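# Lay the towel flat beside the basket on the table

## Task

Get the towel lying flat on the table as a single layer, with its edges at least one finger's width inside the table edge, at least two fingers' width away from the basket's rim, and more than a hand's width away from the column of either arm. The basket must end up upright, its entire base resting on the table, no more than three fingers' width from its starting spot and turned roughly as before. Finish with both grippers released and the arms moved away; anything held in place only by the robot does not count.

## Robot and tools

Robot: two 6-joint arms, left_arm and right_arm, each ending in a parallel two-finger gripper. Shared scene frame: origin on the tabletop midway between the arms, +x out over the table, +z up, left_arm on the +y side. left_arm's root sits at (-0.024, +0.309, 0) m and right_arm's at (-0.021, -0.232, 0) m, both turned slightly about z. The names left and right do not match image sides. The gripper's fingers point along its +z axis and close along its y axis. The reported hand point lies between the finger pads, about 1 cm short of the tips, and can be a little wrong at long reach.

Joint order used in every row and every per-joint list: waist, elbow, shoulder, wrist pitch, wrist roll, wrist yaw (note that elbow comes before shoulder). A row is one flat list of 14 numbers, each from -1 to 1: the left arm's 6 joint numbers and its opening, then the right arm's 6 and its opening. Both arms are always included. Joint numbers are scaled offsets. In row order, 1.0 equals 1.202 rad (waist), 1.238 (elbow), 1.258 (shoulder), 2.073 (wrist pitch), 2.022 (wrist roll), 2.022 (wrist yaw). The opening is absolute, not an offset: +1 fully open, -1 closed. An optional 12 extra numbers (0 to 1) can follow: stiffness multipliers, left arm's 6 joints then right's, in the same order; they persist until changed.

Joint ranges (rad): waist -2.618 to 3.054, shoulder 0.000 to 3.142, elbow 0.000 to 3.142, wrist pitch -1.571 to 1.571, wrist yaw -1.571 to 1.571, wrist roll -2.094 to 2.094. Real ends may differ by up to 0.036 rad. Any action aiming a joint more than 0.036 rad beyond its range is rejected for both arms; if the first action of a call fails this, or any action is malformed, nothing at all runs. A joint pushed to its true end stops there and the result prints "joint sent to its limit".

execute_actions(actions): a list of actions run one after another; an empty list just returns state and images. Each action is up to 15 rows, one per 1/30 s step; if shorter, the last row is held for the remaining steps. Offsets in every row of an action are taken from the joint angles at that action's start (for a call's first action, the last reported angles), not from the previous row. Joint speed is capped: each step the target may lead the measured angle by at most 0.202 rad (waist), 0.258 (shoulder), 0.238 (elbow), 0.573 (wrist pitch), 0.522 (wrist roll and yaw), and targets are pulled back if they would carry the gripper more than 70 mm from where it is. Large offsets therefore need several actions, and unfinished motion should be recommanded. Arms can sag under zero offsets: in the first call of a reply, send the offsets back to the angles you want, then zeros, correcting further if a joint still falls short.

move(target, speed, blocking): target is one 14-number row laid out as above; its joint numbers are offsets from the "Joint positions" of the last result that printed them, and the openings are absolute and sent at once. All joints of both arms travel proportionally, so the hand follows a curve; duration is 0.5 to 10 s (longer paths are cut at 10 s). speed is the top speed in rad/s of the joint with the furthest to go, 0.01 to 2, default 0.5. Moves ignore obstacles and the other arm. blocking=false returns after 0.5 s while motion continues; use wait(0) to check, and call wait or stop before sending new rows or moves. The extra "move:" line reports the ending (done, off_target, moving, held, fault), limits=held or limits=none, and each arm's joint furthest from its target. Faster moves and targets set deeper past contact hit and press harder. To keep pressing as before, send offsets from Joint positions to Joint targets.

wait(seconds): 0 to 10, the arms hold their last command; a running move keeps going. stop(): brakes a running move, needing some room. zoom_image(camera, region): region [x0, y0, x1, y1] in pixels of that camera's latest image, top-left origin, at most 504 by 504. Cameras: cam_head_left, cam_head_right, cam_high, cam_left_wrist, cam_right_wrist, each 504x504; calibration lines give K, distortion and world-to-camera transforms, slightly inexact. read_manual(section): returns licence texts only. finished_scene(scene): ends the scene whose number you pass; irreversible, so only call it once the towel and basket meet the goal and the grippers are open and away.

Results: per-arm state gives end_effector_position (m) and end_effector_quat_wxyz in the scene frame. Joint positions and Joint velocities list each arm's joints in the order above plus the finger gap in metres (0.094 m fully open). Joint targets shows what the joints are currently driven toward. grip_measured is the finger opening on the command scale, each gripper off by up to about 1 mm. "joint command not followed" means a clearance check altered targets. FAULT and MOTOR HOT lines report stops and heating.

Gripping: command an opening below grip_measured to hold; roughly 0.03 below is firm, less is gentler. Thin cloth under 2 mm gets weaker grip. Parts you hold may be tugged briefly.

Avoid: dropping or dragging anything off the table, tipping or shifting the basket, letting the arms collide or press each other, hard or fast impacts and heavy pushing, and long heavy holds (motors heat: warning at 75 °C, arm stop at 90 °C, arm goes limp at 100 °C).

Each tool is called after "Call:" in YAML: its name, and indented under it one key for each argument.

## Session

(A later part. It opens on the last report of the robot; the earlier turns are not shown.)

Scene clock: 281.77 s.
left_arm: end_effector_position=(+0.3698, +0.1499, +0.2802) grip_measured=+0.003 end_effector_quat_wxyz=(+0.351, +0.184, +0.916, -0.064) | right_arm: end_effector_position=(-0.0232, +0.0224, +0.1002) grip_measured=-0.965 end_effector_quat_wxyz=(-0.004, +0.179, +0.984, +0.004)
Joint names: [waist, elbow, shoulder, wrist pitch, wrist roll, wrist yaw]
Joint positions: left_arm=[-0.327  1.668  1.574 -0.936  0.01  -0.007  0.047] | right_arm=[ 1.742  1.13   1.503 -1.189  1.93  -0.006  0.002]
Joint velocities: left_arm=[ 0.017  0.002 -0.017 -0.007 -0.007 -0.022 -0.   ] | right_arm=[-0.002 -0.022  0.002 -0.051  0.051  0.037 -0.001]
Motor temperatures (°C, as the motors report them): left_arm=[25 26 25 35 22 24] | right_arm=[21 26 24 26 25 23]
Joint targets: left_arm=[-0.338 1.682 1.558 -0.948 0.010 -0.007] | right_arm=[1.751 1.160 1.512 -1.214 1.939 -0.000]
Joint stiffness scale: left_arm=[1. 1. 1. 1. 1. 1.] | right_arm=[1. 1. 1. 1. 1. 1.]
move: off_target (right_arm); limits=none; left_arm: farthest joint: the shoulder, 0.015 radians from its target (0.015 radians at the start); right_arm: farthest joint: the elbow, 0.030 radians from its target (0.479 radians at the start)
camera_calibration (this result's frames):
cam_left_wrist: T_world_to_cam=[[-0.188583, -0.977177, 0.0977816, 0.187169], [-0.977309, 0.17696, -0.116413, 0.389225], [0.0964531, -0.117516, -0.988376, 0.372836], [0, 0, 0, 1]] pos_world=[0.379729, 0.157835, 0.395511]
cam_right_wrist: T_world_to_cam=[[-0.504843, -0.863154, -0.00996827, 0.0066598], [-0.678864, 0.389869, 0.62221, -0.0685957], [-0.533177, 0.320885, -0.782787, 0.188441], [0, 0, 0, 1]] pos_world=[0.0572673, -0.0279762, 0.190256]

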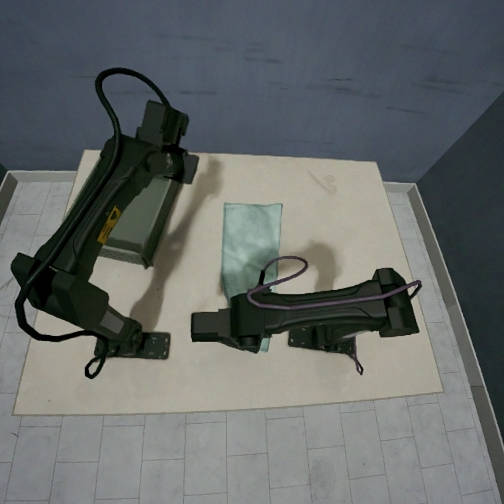

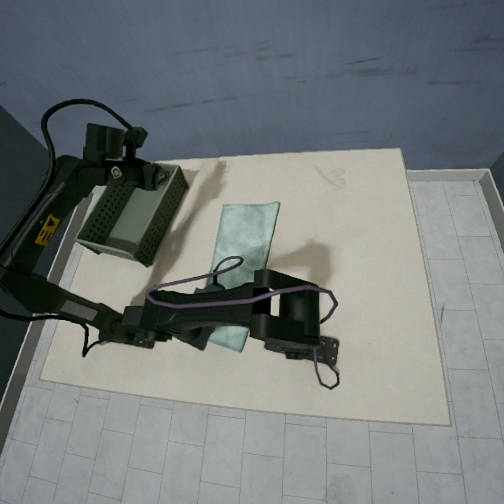

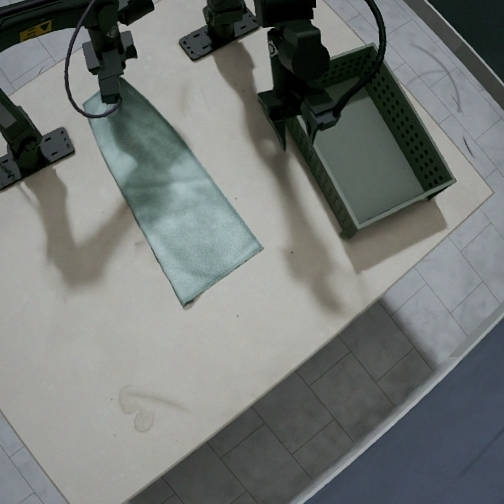

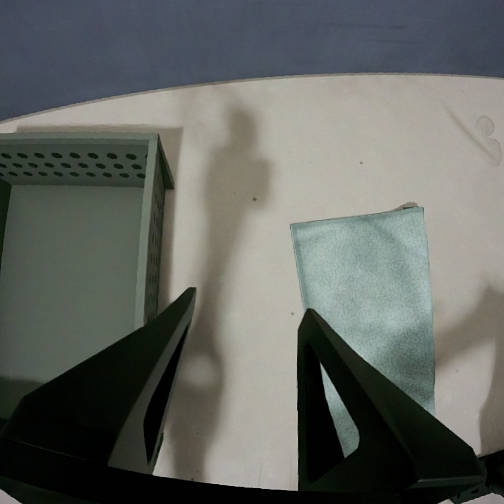

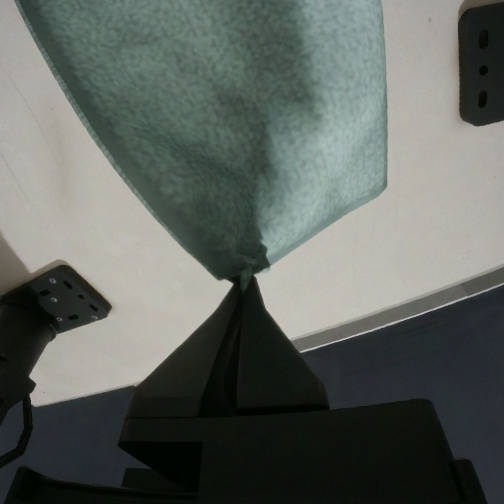

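Call:
move:
  target: [-0.192, 0.385, 0.621, -0.155, 0.87, 0.003, 0.3, 0.163, 0.222, 0.046, -0.109, 0.074, 0.003, -1.0]
  speed: 0.7

Scene clock: 319.57 s.
left_arm: end_effector_position=(+0.3696, +0.0352, +0.0497) grip_measured=+0.297 end_effector_quat_wxyz=(+0.029, +0.926, +0.375, +0.023) | right_arm: end_effector_position=(-0.0720, +0.0309, +0.1500) grip_measured=-0.965 end_effector_quat_wxyz=(-0.003, +0.158, +0.987, +0.001)
Joint names: [waist, elbow, shoulder, wrist pitch, wrist roll, wrist yaw]
Joint positions: left_arm=[-0.551  2.107  2.369 -1.235  1.759 -0.007  0.061] | right_arm=[ 1.925  1.375  1.552 -1.39   2.071 -0.006  0.002]
Joint velocities: left_arm=[-0.012  0.007 -0.002  0.007  0.007 -0.007 -0.002] | right_arm=[-0.017 -0.012  0.002 -0.11   0.007 -0.051 -0.   ]
Motor temperatures (°C, as the motors report them): left_arm=[25 27 26 34 22 24] | right_arm=[21 27 24 26 25 23]
Joint targets: left_arm=[-0.558 2.145 2.355 -1.257 1.769 -0.001] | right_arm=[1.938 1.405 1.561 -1.415 2.080 0.000]
Joint stiffness scale: left_arm=[1. 1. 1. 1. 1. 1.] | right_arm=[1. 1. 1. 1. 1. 1.]
move: off_target (left_arm, right_arm); limits=none; left_arm: farthest joint: the elbow, 0.038 radians from its target (0.476 radians at the start); right_arm: farthest joint: the elbow, 0.030 radians from its target (0.274 radians at the start)
camera_calibration (this result's frames):
cam_left_wrist: T_world_to_cam=[[-0.83113, 0.541644, -0.125877, 0.292746], [0.390339, 0.729492, 0.561673, -0.176102], [0.396053, 0.417689, -0.817727, -0.00650941], [0, 0, 0, 1]] pos_world=[0.314628, -0.0273799, 0.130439]
cam_right_wrist: T_world_to_cam=[[-0.467513, -0.883975, -0.00451586, -0.00762329], [-0.694562, 0.364167, 0.620456, -0.136133], [-0.546823, 0.293208, -0.784228, 0.198738], [0, 0, 0, 1]] pos_world=[0.0105581, -0.0154353, 0.240286]

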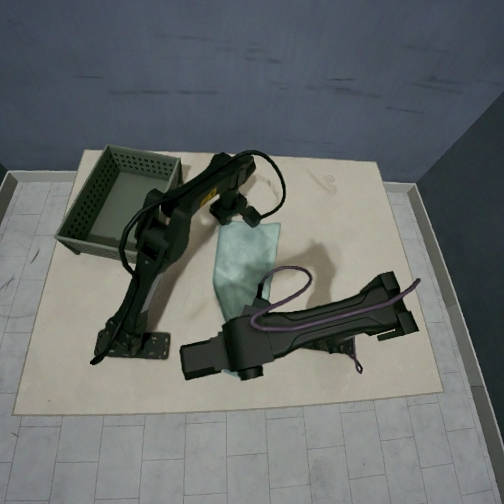

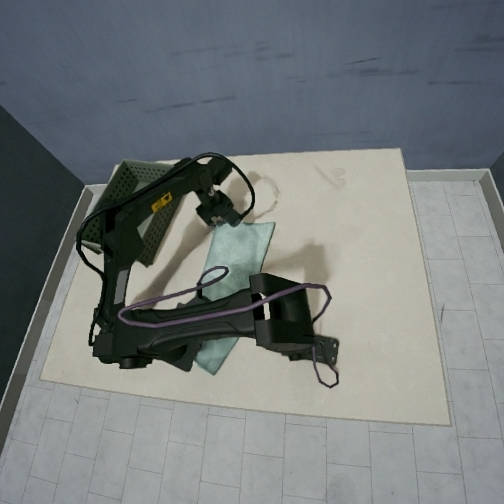

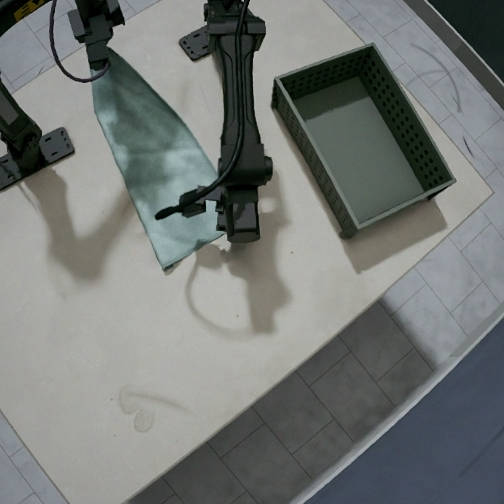

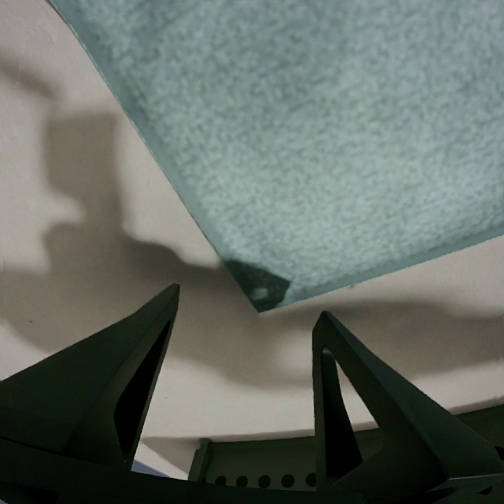

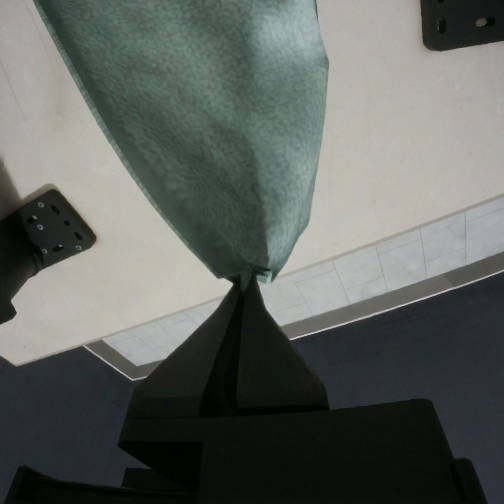

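Call:
move:
  target: [0.057, 0.044, 0.029, -0.024, 0.069, 0.003, 0.3, 0.011, 0.024, 0.007, -0.012, 0.004, 0.003, -1.0]
  speed: 0.2

Scene clock: 339.07 s.
left_arm: end_effector_position=(+0.3822, +0.0618, +0.0361) grip_measured=+0.297 end_effector_quat_wxyz=(+0.009, +0.939, +0.343, +0.012) | right_arm: end_effector_position=(-0.0720, +0.0308, +0.1500) grip_measured=-0.965 end_effector_quat_wxyz=(-0.003, +0.158, +0.987, +0.000)
Joint names: [waist, elbow, shoulder, wrist pitch, wrist roll, wrist yaw]
Joint positions: left_arm=[-0.49   2.128  2.41  -1.26   1.889 -0.007  0.061] | right_arm=[ 1.925  1.375  1.552 -1.39   2.071 -0.006  0.002]
Joint velocities: left_arm=[ 0.002  0.002 -0.012  0.007 -0.022  0.022  0.   ] | right_arm=[-0.012  0.012 -0.017  0.095  0.037  0.007 -0.   ]
Motor temperatures (°C, as the motors report them): left_arm=[25 27 28 33 22 24] | right_arm=[21 27 24 26 25 23]
Joint targets: left_arm=[-0.482 2.161 2.405 -1.284 1.899 -0.001] | right_arm=[1.939 1.405 1.561 -1.415 2.079 -0.000]
Joint stiffness scale: left_arm=[1. 1. 1. 1. 1. 1.] | right_arm=[1. 1. 1. 1. 1. 1.]
move: off_target (left_arm, right_arm); limits=none; left_arm: farthest joint: the elbow, 0.033 radians from its target (0.055 radians at the start); right_arm: farthest joint: the elbow, 0.030 radians from its target (0.030 radians at the start)
camera_calibration (this result's frames):
cam_left_wrist: T_world_to_cam=[[-0.795569, 0.600589, -0.079761, 0.268257], [0.45849, 0.68287, 0.568749, -0.216207], [0.396051, 0.41591, -0.818635, -0.0335775], [0, 0, 0, 1]] pos_world=[0.325844, 0.000494609, 0.116876]
cam_right_wrist: T_world_to_cam=[[-0.467513, -0.883976, -0.00421671, -0.00774246], [-0.694605, 0.3644, 0.620272, -0.136069], [-0.546769, 0.292914, -0.784376, 0.19881], [0, 0, 0, 1]] pos_world=[0.0105691, -0.0154947, 0.240309]

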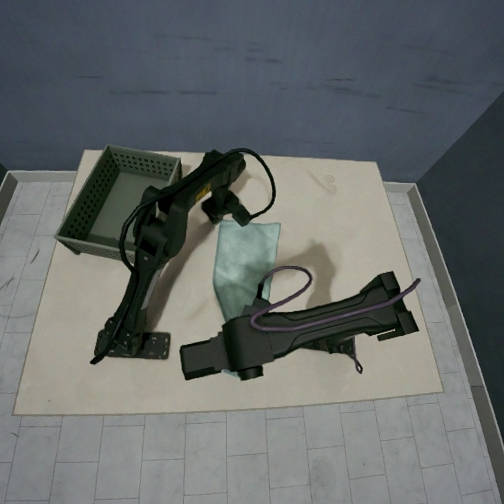

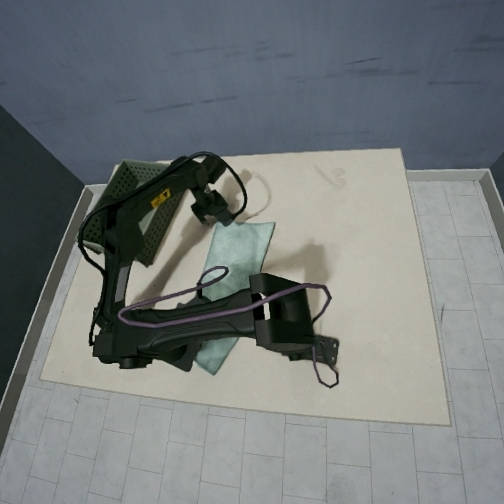

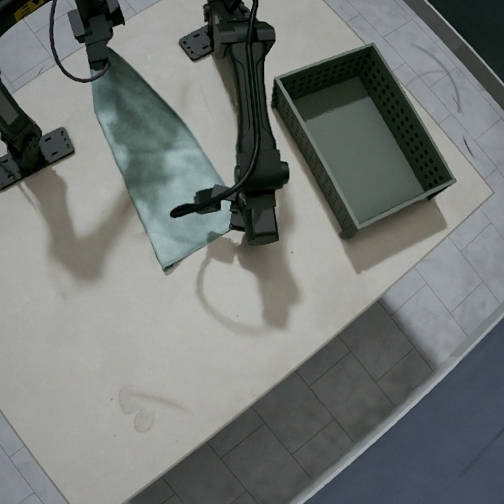

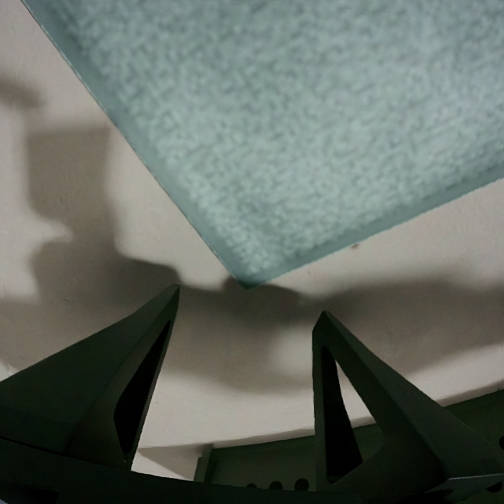

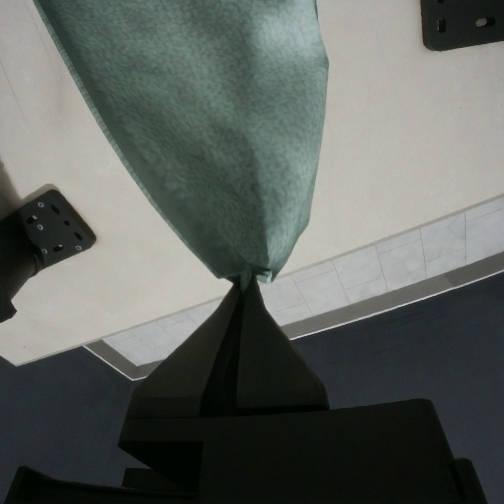

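Call:
move:
  target: [-0.024, -0.022, 0.005, 0.013, 0.0, 0.003, 0.3, 0.011, 0.024, 0.007, -0.012, 0.004, 0.003, -1.0]
  speed: 0.06

Scene clock: 359.20 s.
left_arm: end_effector_position=(+0.3746, +0.0546, +0.0254) grip_measured=+0.297 end_effector_quat_wxyz=(+0.002, +0.943, +0.333, +0.006) | right_arm: end_effector_position=(-0.0720, +0.0308, +0.1500) grip_measured=-0.965 end_effector_quat_wxyz=(-0.003, +0.158, +0.987, +0.000)
Joint names: [waist, elbow, shoulder, wrist pitch, wrist roll, wrist yaw]
Joint positions: left_arm=[-0.511  2.111  2.424 -1.248  1.889 -0.007  0.061] | right_arm=[ 1.925  1.375  1.552 -1.39   2.071 -0.006  0.002]
Joint velocities: left_arm=[ 0.007 -0.017 -0.007 -0.007  0.022  0.066  0.001] | right_arm=[ 0.007 -0.007 -0.007  0.081  0.066 -0.081 -0.   ]
Motor temperatures (°C, as the motors report them): left_arm=[25 27 28 32 22 24] | right_arm=[22 27 24 26 25 23]
Joint targets: left_arm=[-0.518 2.101 2.416 -1.233 1.889 -0.001] | right_arm=[1.939 1.405 1.561 -1.415 2.079 -0.000]
Joint stiffness scale: left_arm=[1. 1. 1. 1. 1. 1.] | right_arm=[1. 1. 1. 1. 1. 1.]
move: off_target (right_arm); limits=none; left_arm: farthest joint: the wrist pitch, 0.015 radians from its target (0.028 radians at the start); right_arm: farthest joint: the elbow, 0.030 radians from its target (0.030 radians at the start)
camera_calibration (this result's frames):
cam_left_wrist: T_world_to_cam=[[-0.783429, 0.618461, -0.0611954, 0.259624], [0.482151, 0.666968, 0.568053, -0.209723], [0.392134, 0.415524, -0.820714, -0.0347757], [0, 0, 0, 1]] pos_world=[0.318152, -0.00623867, 0.106481]
cam_right_wrist: T_world_to_cam=[[-0.467513, -0.883976, -0.00421671, -0.00774246], [-0.694605, 0.3644, 0.620272, -0.136069], [-0.546769, 0.292914, -0.784376, 0.19881], [0, 0, 0, 1]] pos_world=[0.0105691, -0.0154947, 0.240309]

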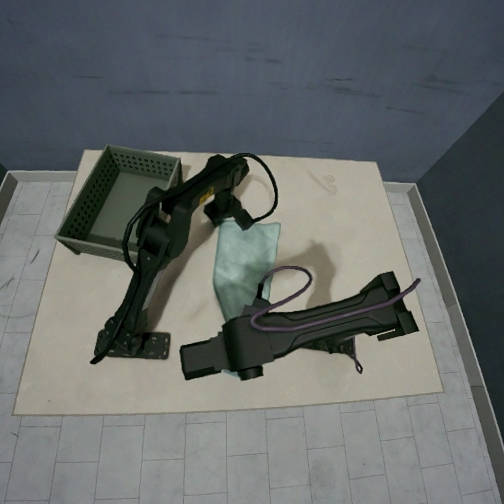

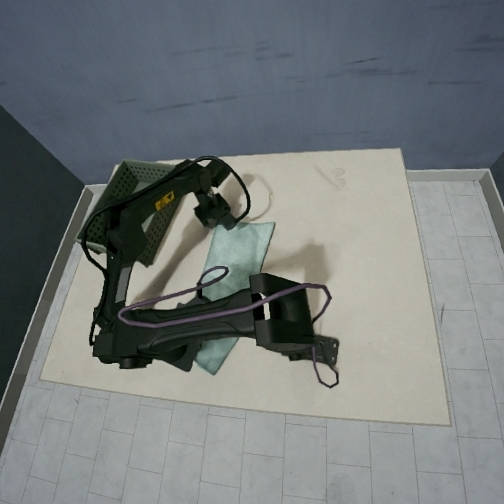

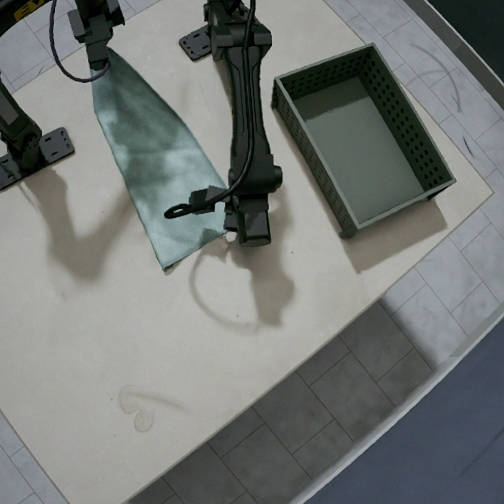

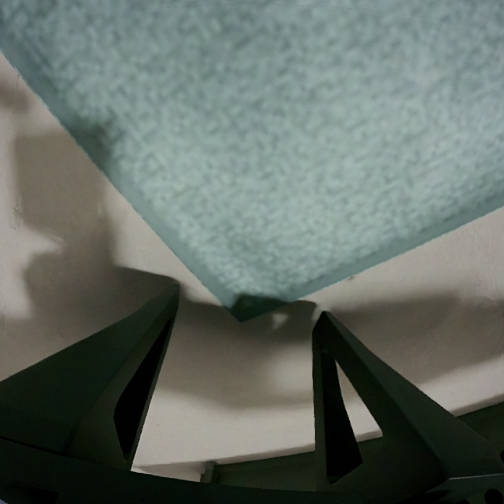

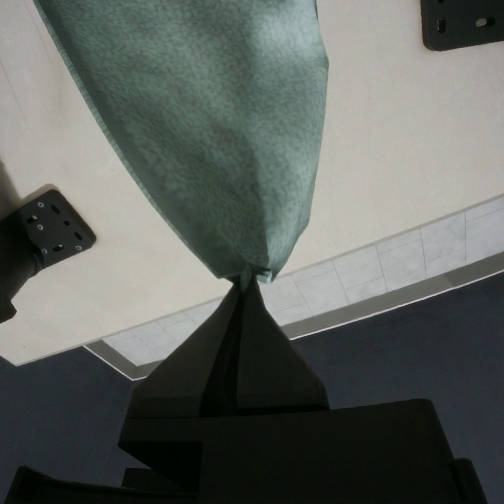

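Call:
move:
  target: [-0.014, -0.051, -0.006, 0.031, 0.0, 0.003, 0.3, 0.011, 0.024, 0.007, -0.012, 0.004, 0.003, -1.0]
  speed: 0.06

Scene clock: 371.17 s.
left_arm: end_effector_position=(+0.3738, +0.0549, +0.0193) grip_measured=+0.297 end_effector_quat_wxyz=(+0.003, +0.943, +0.333, +0.007) | right_arm: end_effector_position=(-0.0720, +0.0308, +0.1500) grip_measured=-0.965 end_effector_quat_wxyz=(-0.003, +0.158, +0.987, +0.000)
Joint names: [waist, elbow, shoulder, wrist pitch, wrist roll, wrist yaw]
Joint positions: left_arm=[-0.512  2.075  2.417 -1.214  1.889 -0.008  0.061] | right_arm=[ 1.925  1.375  1.552 -1.39   2.071 -0.006  0.002]
Joint velocities: left_arm=[ 0.002 -0.012 -0.002  0.007 -0.037  0.007  0.001] | right_arm=[-0.017 -0.027  0.007 -0.051 -0.007 -0.007 -0.001]
Motor temperatures (°C, as the motors report them): left_arm=[25 26 28 32 22 24] | right_arm=[22 27 24 25 25 23]
Joint targets: left_arm=[-0.528 2.048 2.416 -1.183 1.889 -0.001] | right_arm=[1.939 1.405 1.561 -1.415 2.079 -0.000]
Joint stiffness scale: left_arm=[1. 1. 1. 1. 1. 1.] | right_arm=[1. 1. 1. 1. 1. 1.]
move: off_target (left_arm, right_arm); limits=none; left_arm: farthest joint: the wrist pitch, 0.030 radians from its target (0.064 radians at the start); right_arm: farthest joint: the elbow, 0.030 radians from its target (0.030 radians at the start)
camera_calibration (this result's frames):
cam_left_wrist: T_world_to_cam=[[-0.782735, 0.618961, -0.0649135, 0.258219], [0.480597, 0.667419, 0.56884, -0.205452], [0.395414, 0.414053, -0.819883, -0.040795], [0, 0, 0, 1]] pos_world=[0.316988, -0.00581357, 0.100184]
cam_right_wrist: T_world_to_cam=[[-0.467513, -0.883976, -0.00421671, -0.00774246], [-0.694605, 0.3644, 0.620272, -0.136069], [-0.546769, 0.292914, -0.784376, 0.19881], [0, 0, 0, 1]] pos_world=[0.0105691, -0.0154947, 0.240309]

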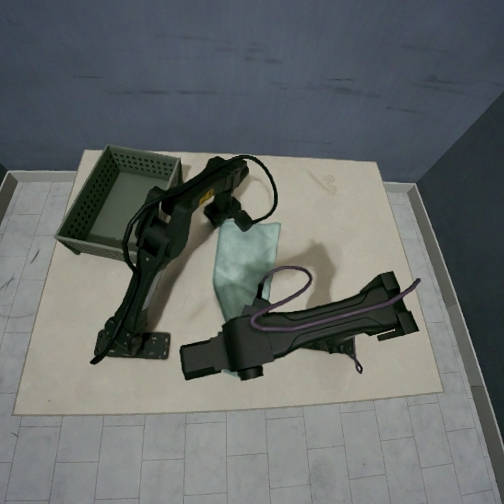

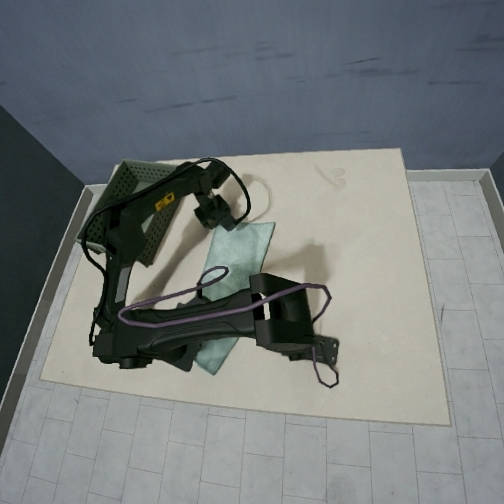

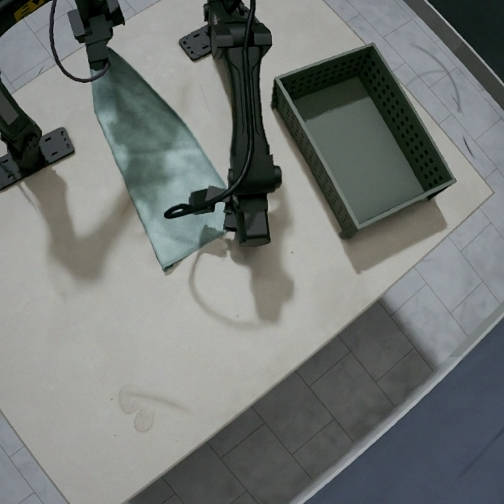

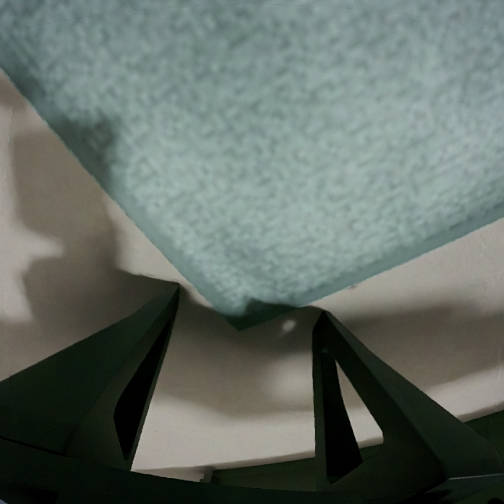

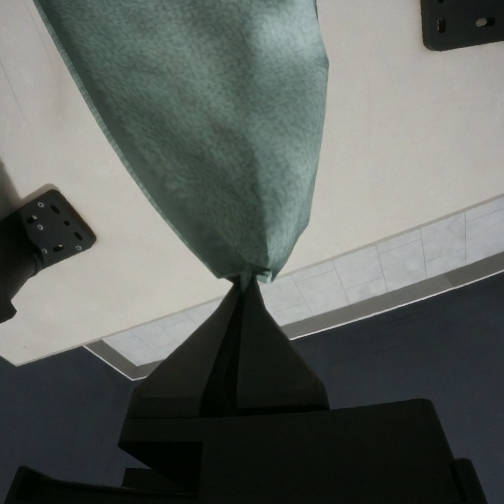

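Call:
execute_actions:
  actions:
    - [[-0.016,-0.017,0,0.01,0,0.003,0.3,0.011,0.024,0.007,-0.012,0.004,0.003,-1],[-0.018,-0.017,0,0.01,0,0.003,0.3,0.011,0.024,0.007,-0.012,0.004,0.003,-1],[-0.02,-0.017,0,0.01,0,0.003,0.3,0.011,0.024,0.007,-0.012,0.004,0.003,-1],[-0.022,-0.017,0,0.01,0,0.003,0.3,0.011,0.024,0.007,-0.012,0.004,0.003,-1],[-0.024,-0.017,0,0.01,0,0.003,0.3,0.011,0.024,0.007,-0.012,0.004,0.003,-1],[-0.026,-0.017,0,0.01,0,0.003,0.3,0.011,0.024,0.007,-0.012,0.004,0.003,-1],[-0.028,-0.017,0,0.01,0,0.003,0.3,0.011,0.024,0.007,-0.012,0.004,0.003,-1],[-0.03,-0.017,0,0.01,0,0.003,0.3,0.011,0.024,0.007,-0.012,0.004,0.003,-1]]

Scene clock: 383.30 s.
left_arm: end_effector_position=(+0.3720, +0.0478, +0.0193) grip_measured=+0.297 end_effector_quat_wxyz=(+0.003, +0.946, +0.324, +0.015) | right_arm: end_effector_position=(-0.0720, +0.0308, +0.1500) grip_measured=-0.965 end_effector_quat_wxyz=(-0.003, +0.158, +0.987, +0.000)
Joint names: [waist, elbow, shoulder, wrist pitch, wrist roll, wrist yaw]
Joint positions: left_arm=[-0.531  2.075  2.417 -1.205  1.889 -0.019  0.061] | right_arm=[ 1.925  1.375  1.552 -1.39   2.071 -0.006  0.002]
Joint velocities: left_arm=[ 0.007 -0.002  0.012  0.007  0.051 -0.022 -0.001] | right_arm=[ 0.002  0.002  0.017 -0.007 -0.066 -0.037  0.   ]
Motor temperatures (°C, as the motors report them): left_arm=[25 26 28 32 22 24] | right_arm=[22 27 24 25 25 23]
Joint targets: left_arm=[-0.548 2.054 2.417 -1.193 1.889 -0.001] | right_arm=[1.939 1.405 1.561 -1.415 2.079 -0.000]
Joint stiffness scale: left_arm=[1. 1. 1. 1. 1. 1.] | right_arm=[1. 1. 1. 1. 1. 1.]
camera_calibration (this result's frames):
cam_left_wrist: T_world_to_cam=[[-0.769924, 0.633916, -0.0732652, 0.255914], [0.484763, 0.655674, 0.578875, -0.201072], [0.414996, 0.410173, -0.812118, -0.0443368], [0, 0, 0, 1]] pos_world=[0.312906, -0.0122042, 0.0991385]
cam_right_wrist: T_world_to_cam=[[-0.467513, -0.883976, -0.00421671, -0.00774246], [-0.694605, 0.3644, 0.620272, -0.136069], [-0.546769, 0.292914, -0.784376, 0.19881], [0, 0, 0, 1]] pos_world=[0.0105691, -0.0154947, 0.240309]

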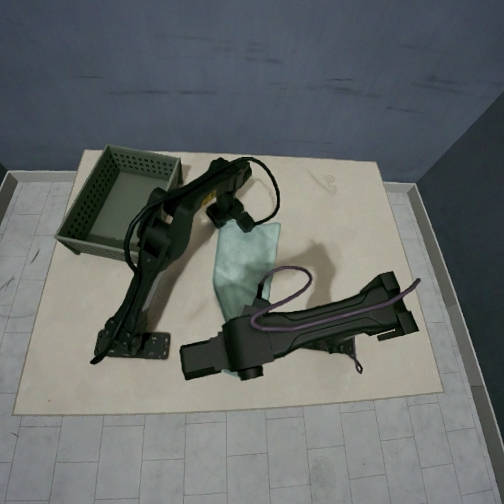

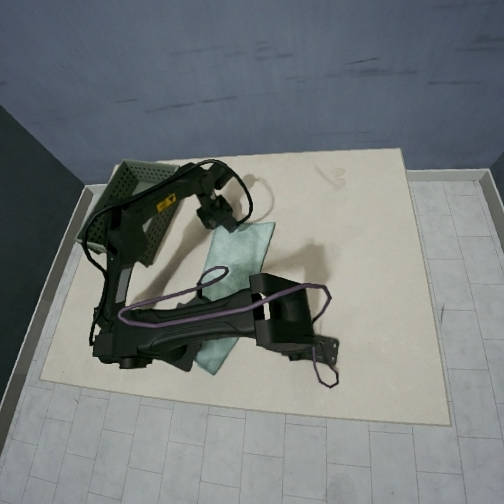

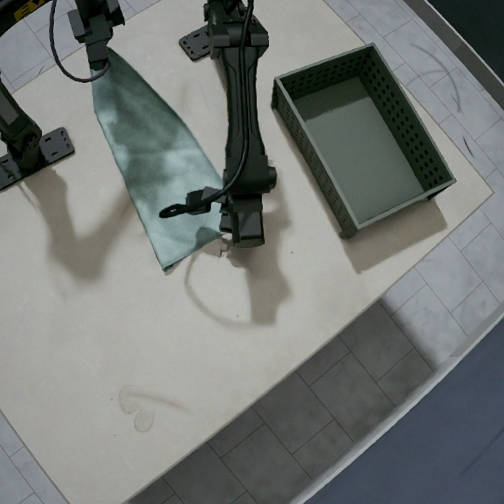

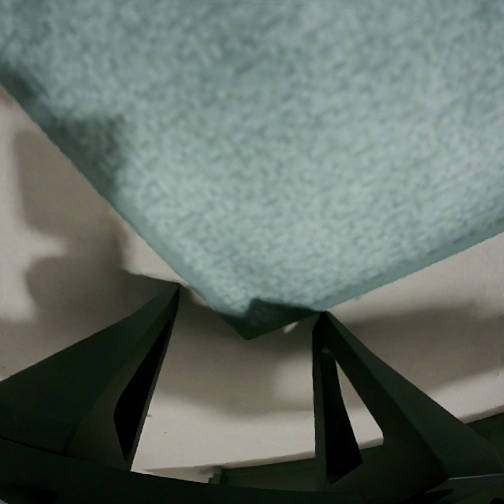

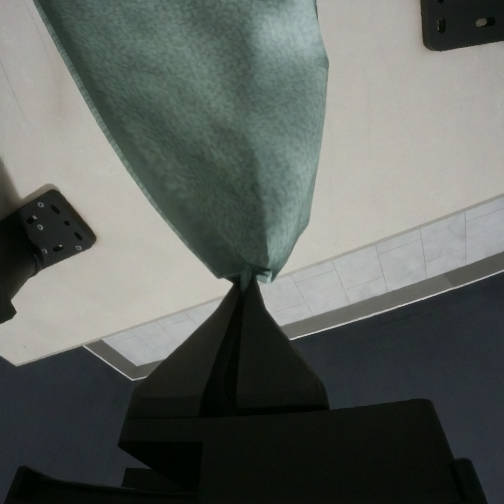

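Call:
execute_actions:
  actions:
    - [[-0.015,-0.017,0,-0.004,0,0.009,0.24,0.011,0.024,0.007,-0.012,0.004,0.003,-1],[-0.016,-0.017,0,-0.004,0,0.009,0.18,0.011,0.024,0.007,-0.012,0.004,0.003,-1],[-0.017,-0.017,0,-0.004,0,0.009,0.12,0.011,0.024,0.007,-0.012,0.004,0.003,-1],[-0.018,-0.017,0,-0.004,0,0.009,0.06,0.011,0.024,0.007,-0.012,0.004,0.003,-1],[-0.019,-0.017,0,-0.004,0,0.009,0.0,0.011,0.024,0.007,-0.012,0.004,0.003,-1],[-0.02,-0.017,0,-0.004,0,0.009,-0.06,0.011,0.024,0.007,-0.012,0.004,0.003,-1],[-0.021,-0.017,0,-0.004,0,0.009,-0.12,0.011,0.024,0.007,-0.012,0.004,0.003,-1],[-0.022,-0.017,0,-0.004,0,0.009,-0.18,0.011,0.024,0.007,-0.012,0.004,0.003,-1],[-0.023,-0.017,0,-0.004,0,0.009,-0.24,0.011,0.024,0.007,-0.012,0.004,0.003,-1],[-0.024,-0.017,0,-0.004,0,0.009,-0.3,0.011,0.024,0.007,-0.012,0.004,0.003,-1],[-0.025,-0.017,0,-0.004,0,0.009,-0.36,0.011,0.024,0.007,-0.012,0.004,0.003,-1],[-0.025,-0.017,0,-0.004,0,0.009,-0.42,0.011,0.024,0.007,-0.012,0.004,0.003,-1],[-0.025,-0.017,0,-0.004,0,0.009,-0.48,0.011,0.024,0.007,-0.012,0.004,0.003,-1]]

Scene clock: 398.07 s.
left_arm: end_effector_position=(+0.3679, +0.0404, +0.0194) grip_measured=-0.475 end_effector_quat_wxyz=(+0.005, +0.949, +0.316, +0.015) | right_arm: end_effector_position=(-0.0720, +0.0308, +0.1500) grip_measured=-0.965 end_effector_quat_wxyz=(-0.003, +0.158, +0.987, +0.000)
Joint names: [waist, elbow, shoulder, wrist pitch, wrist roll, wrist yaw]
Joint positions: left_arm=[-0.548  2.075  2.417 -1.202  1.889 -0.018  0.025] | right_arm=[ 1.925  1.375  1.552 -1.39   2.071 -0.006  0.002]
Joint velocities: left_arm=[-0.007 -0.002  0.012 -0.066 -0.037  0.037 -0.003] | right_arm=[ 0.002 -0.007 -0.012  0.051 -0.095  0.037  0.   ]
Motor temperatures (°C, as the motors report them): left_arm=[25 26 29 31 22 24] | right_arm=[22 27 24 25 25 23]
Joint targets: left_arm=[-0.561 2.054 2.417 -1.213 1.889 -0.001] | right_arm=[1.939 1.405 1.561 -1.415 2.079 -0.000]
Joint stiffness scale: left_arm=[1. 1. 1. 1. 1. 1.] | right_arm=[1. 1. 1. 1. 1. 1.]
camera_calibration (this result's frames):
cam_left_wrist: T_world_to_cam=[[-0.758773, 0.646859, -0.0764033, 0.2529], [0.494898, 0.648797, 0.578047, -0.197733], [0.423485, 0.400795, -0.812418, -0.042369], [0, 0, 0, 1]] pos_world=[0.307694, -0.0183207, 0.0992001]
cam_right_wrist: T_world_to_cam=[[-0.467513, -0.883976, -0.00421671, -0.00774246], [-0.694605, 0.3644, 0.620272, -0.136069], [-0.546769, 0.292914, -0.784376, 0.19881], [0, 0, 0, 1]] pos_world=[0.0105691, -0.0154947, 0.240309]

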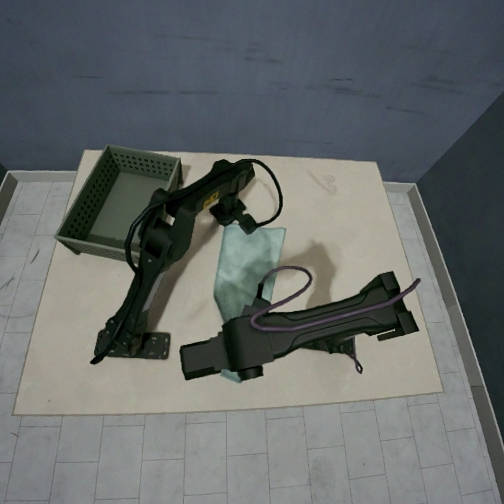

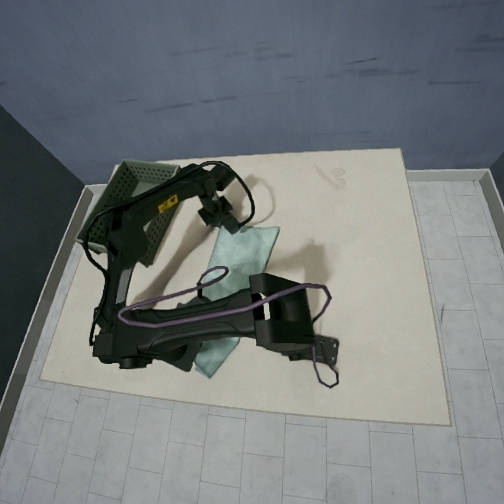

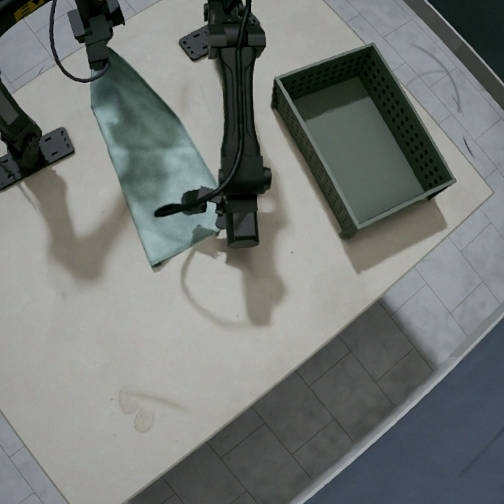

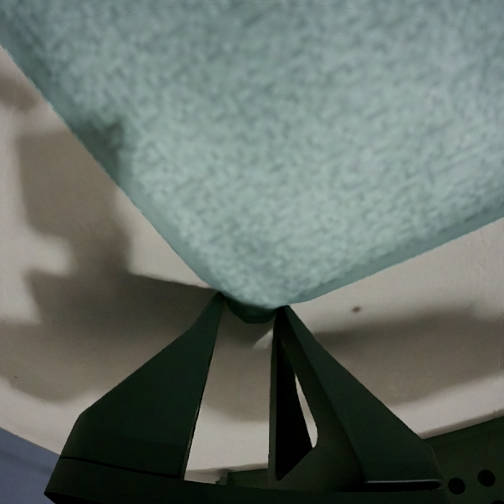

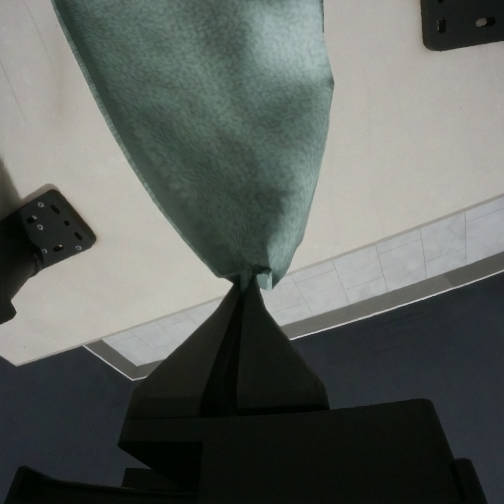

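Call:
move:
  target: [0.0, 0.046, -0.037, -0.039, 0.0, 0.009, -0.15, 0.011, 0.024, 0.007, -0.012, 0.004, 0.003, -1.0]
  speed: 0.15

Call:
move:
  target: [-0.05, 0.028, -0.02, -0.01, 0.0, 0.003, -0.15, 0.011, 0.024, 0.007, -0.012, 0.004, 0.003, -1.0]
  speed: 0.12

Scene clock: 413.97 s.
left_arm: end_effector_position=(+0.3630, +0.0428, +0.0338) grip_measured=-0.153 end_effector_quat_wxyz=(+0.002, +0.949, +0.315, +0.009) | right_arm: end_effector_position=(-0.0721, +0.0308, +0.1500) grip_measured=-0.965 end_effector_quat_wxyz=(-0.004, +0.158, +0.987, +0.000)
Joint names: [waist, elbow, shoulder, wrist pitch, wrist roll, wrist yaw]
Joint positions: left_arm=[-0.548  2.101  2.399 -1.258  1.889 -0.013  0.04 ] | right_arm=[ 1.925  1.375  1.552 -1.39   2.071 -0.007  0.002]
Joint velocities: left_arm=[-0.007  0.017  0.002 -0.007  0.007  0.007  0.   ] | right_arm=[ 0.002  0.002 -0.032 -0.051  0.007 -0.037  0.   ]
Motor temperatures (°C, as the motors report them): left_arm=[25 26 29 31 22 24] | right_arm=[22 27 24 25 25 23]
Joint targets: left_arm=[-0.548 2.131 2.371 -1.282 1.889 0.000] | right_arm=[1.939 1.405 1.561 -1.415 2.079 -0.000]
Joint stiffness scale: left_arm=[1. 1. 1. 1. 1. 1.] | right_arm=[1. 1. 1. 1. 1. 1.]
move: off_target (left_arm, right_arm); limits=none; left_arm: farthest joint: the elbow, 0.031 radians from its target (0.057 radians at the start); right_arm: farthest joint: the elbow, 0.030 radians from its target (0.030 radians at the start)
camera_calibration (this result's frames):
cam_left_wrist: T_world_to_cam=[[-0.759634, 0.647157, -0.0643727, 0.248618], [0.502539, 0.64693, 0.57353, -0.207738], [0.412809, 0.403323, -0.816651, -0.0255637], [0, 0, 0, 1]] pos_world=[0.303808, -0.0161932, 0.114271]
cam_right_wrist: T_world_to_cam=[[-0.467513, -0.883977, -0.00398001, -0.00782016], [-0.694372, 0.364442, 0.620507, -0.136131], [-0.547063, 0.292859, -0.784191, 0.19873], [0, 0, 0, 1]] pos_world=[0.0105362, -0.0155007, 0.240282]

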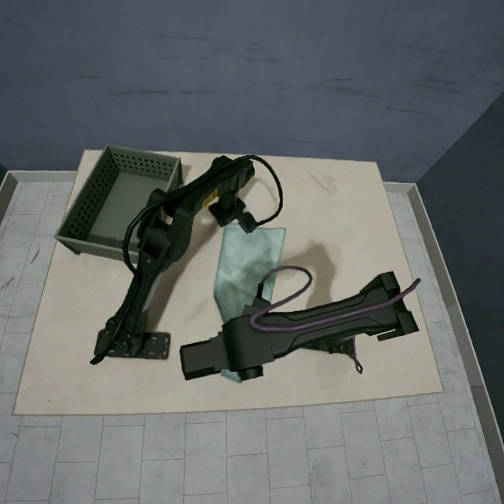

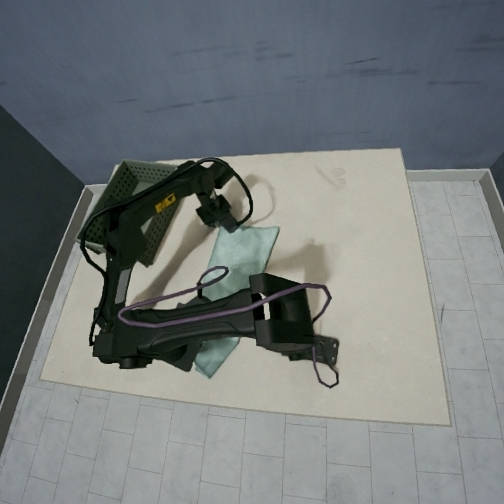

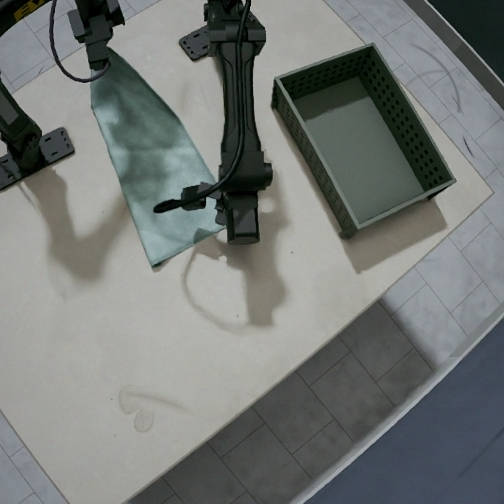

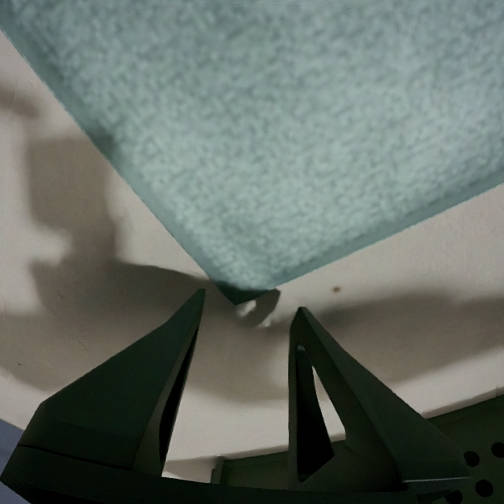

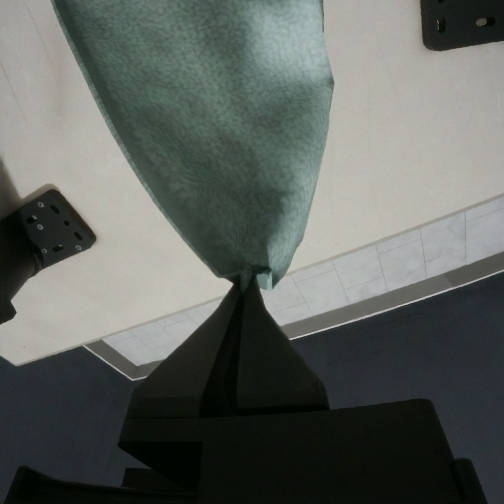

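Scene clock: 414.80 s.
left_arm: end_effector_position=(+0.3476, +0.0217, +0.0338) grip_measured=-0.153 end_effector_quat_wxyz=(+0.002, +0.957, +0.289, +0.009) | right_arm: end_effector_position=(-0.0721, +0.0308, +0.1500) grip_measured=-0.965 end_effector_quat_wxyz=(-0.004, +0.158, +0.987, +0.000)
Joint names: [waist, elbow, shoulder, wrist pitch, wrist roll, wrist yaw]
Joint positions: left_arm=[-0.604  2.101  2.399 -1.258  1.889 -0.013  0.04 ] | right_arm=[ 1.925  1.375  1.552 -1.39   2.071 -0.007  0.002]
Joint velocities: left_arm=[-0.002 -0.002  0.002 -0.007 -0.037  0.007  0.001] | right_arm=[ 0.017 -0.002  0.007 -0.022 -0.022 -0.051  0.   ]
Motor temperatures (°C, as the motors report them): left_arm=[25 26 29 31 22 24] | right_arm=[22 27 24 25 25 23]
Joint targets: left_arm=[-0.608 2.135 2.374 -1.279 1.889 -0.007] | right_arm=[1.939 1.405 1.561 -1.415 2.079 -0.000]
Joint stiffness scale: left_arm=[1. 1. 1. 1. 1. 1.] | right_arm=[1. 1. 1. 1. 1. 1.]
move: off_target (left_arm, right_arm); limits=none; left_arm: farthest joint: the elbow, 0.035 radians from its target (0.035 radians at the start); right_arm: farthest joint: the elbow, 0.030 radians from its target (0.030 radians at the start)
camera_calibration (this result's frames):
cam_left_wrist: T_world_to_cam=[[-0.722431, 0.68844, -0.0643727, 0.236733], [0.537772, 0.617952, 0.57353, -0.19794], [0.43462, 0.379718, -0.816651, -0.0177463], [0, 0, 0, 1]] pos_world=[0.285183, -0.03392, 0.114271]
cam_right_wrist: T_world_to_cam=[[-0.467514, -0.883978, -0.00374331, -0.00789785], [-0.69414, 0.364485, 0.620742, -0.136193], [-0.547358, 0.292804, -0.784006, 0.19865], [0, 0, 0, 1]] pos_world=[0.0105033, -0.0155067, 0.240254]

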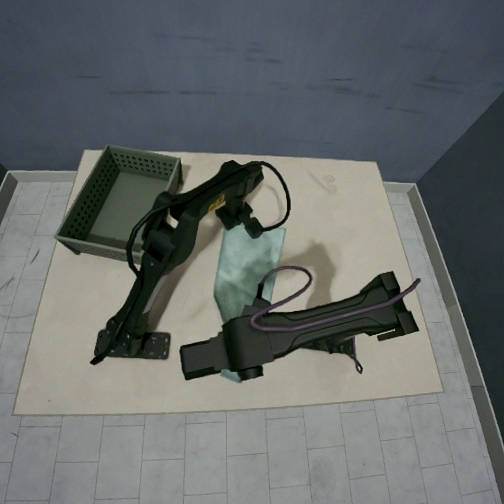

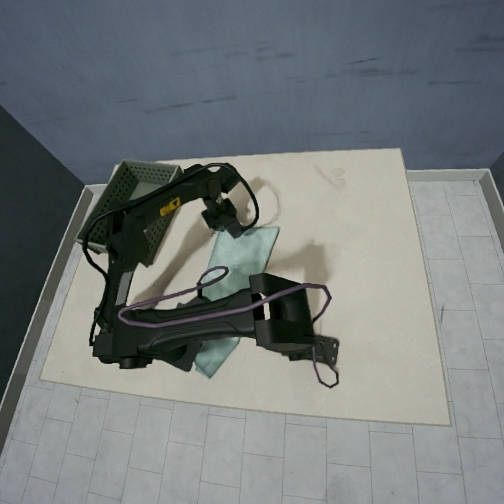

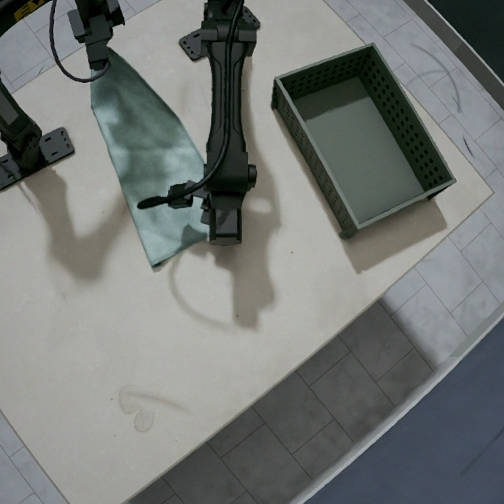

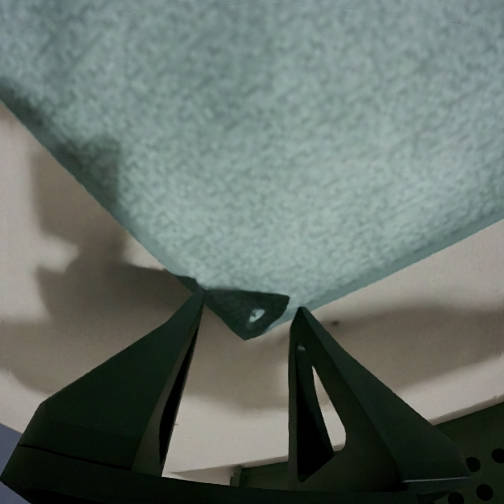

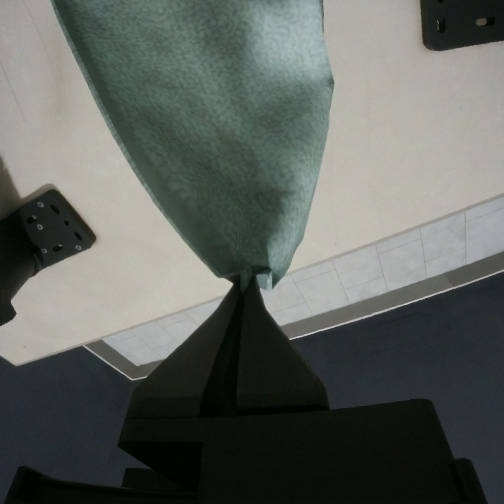

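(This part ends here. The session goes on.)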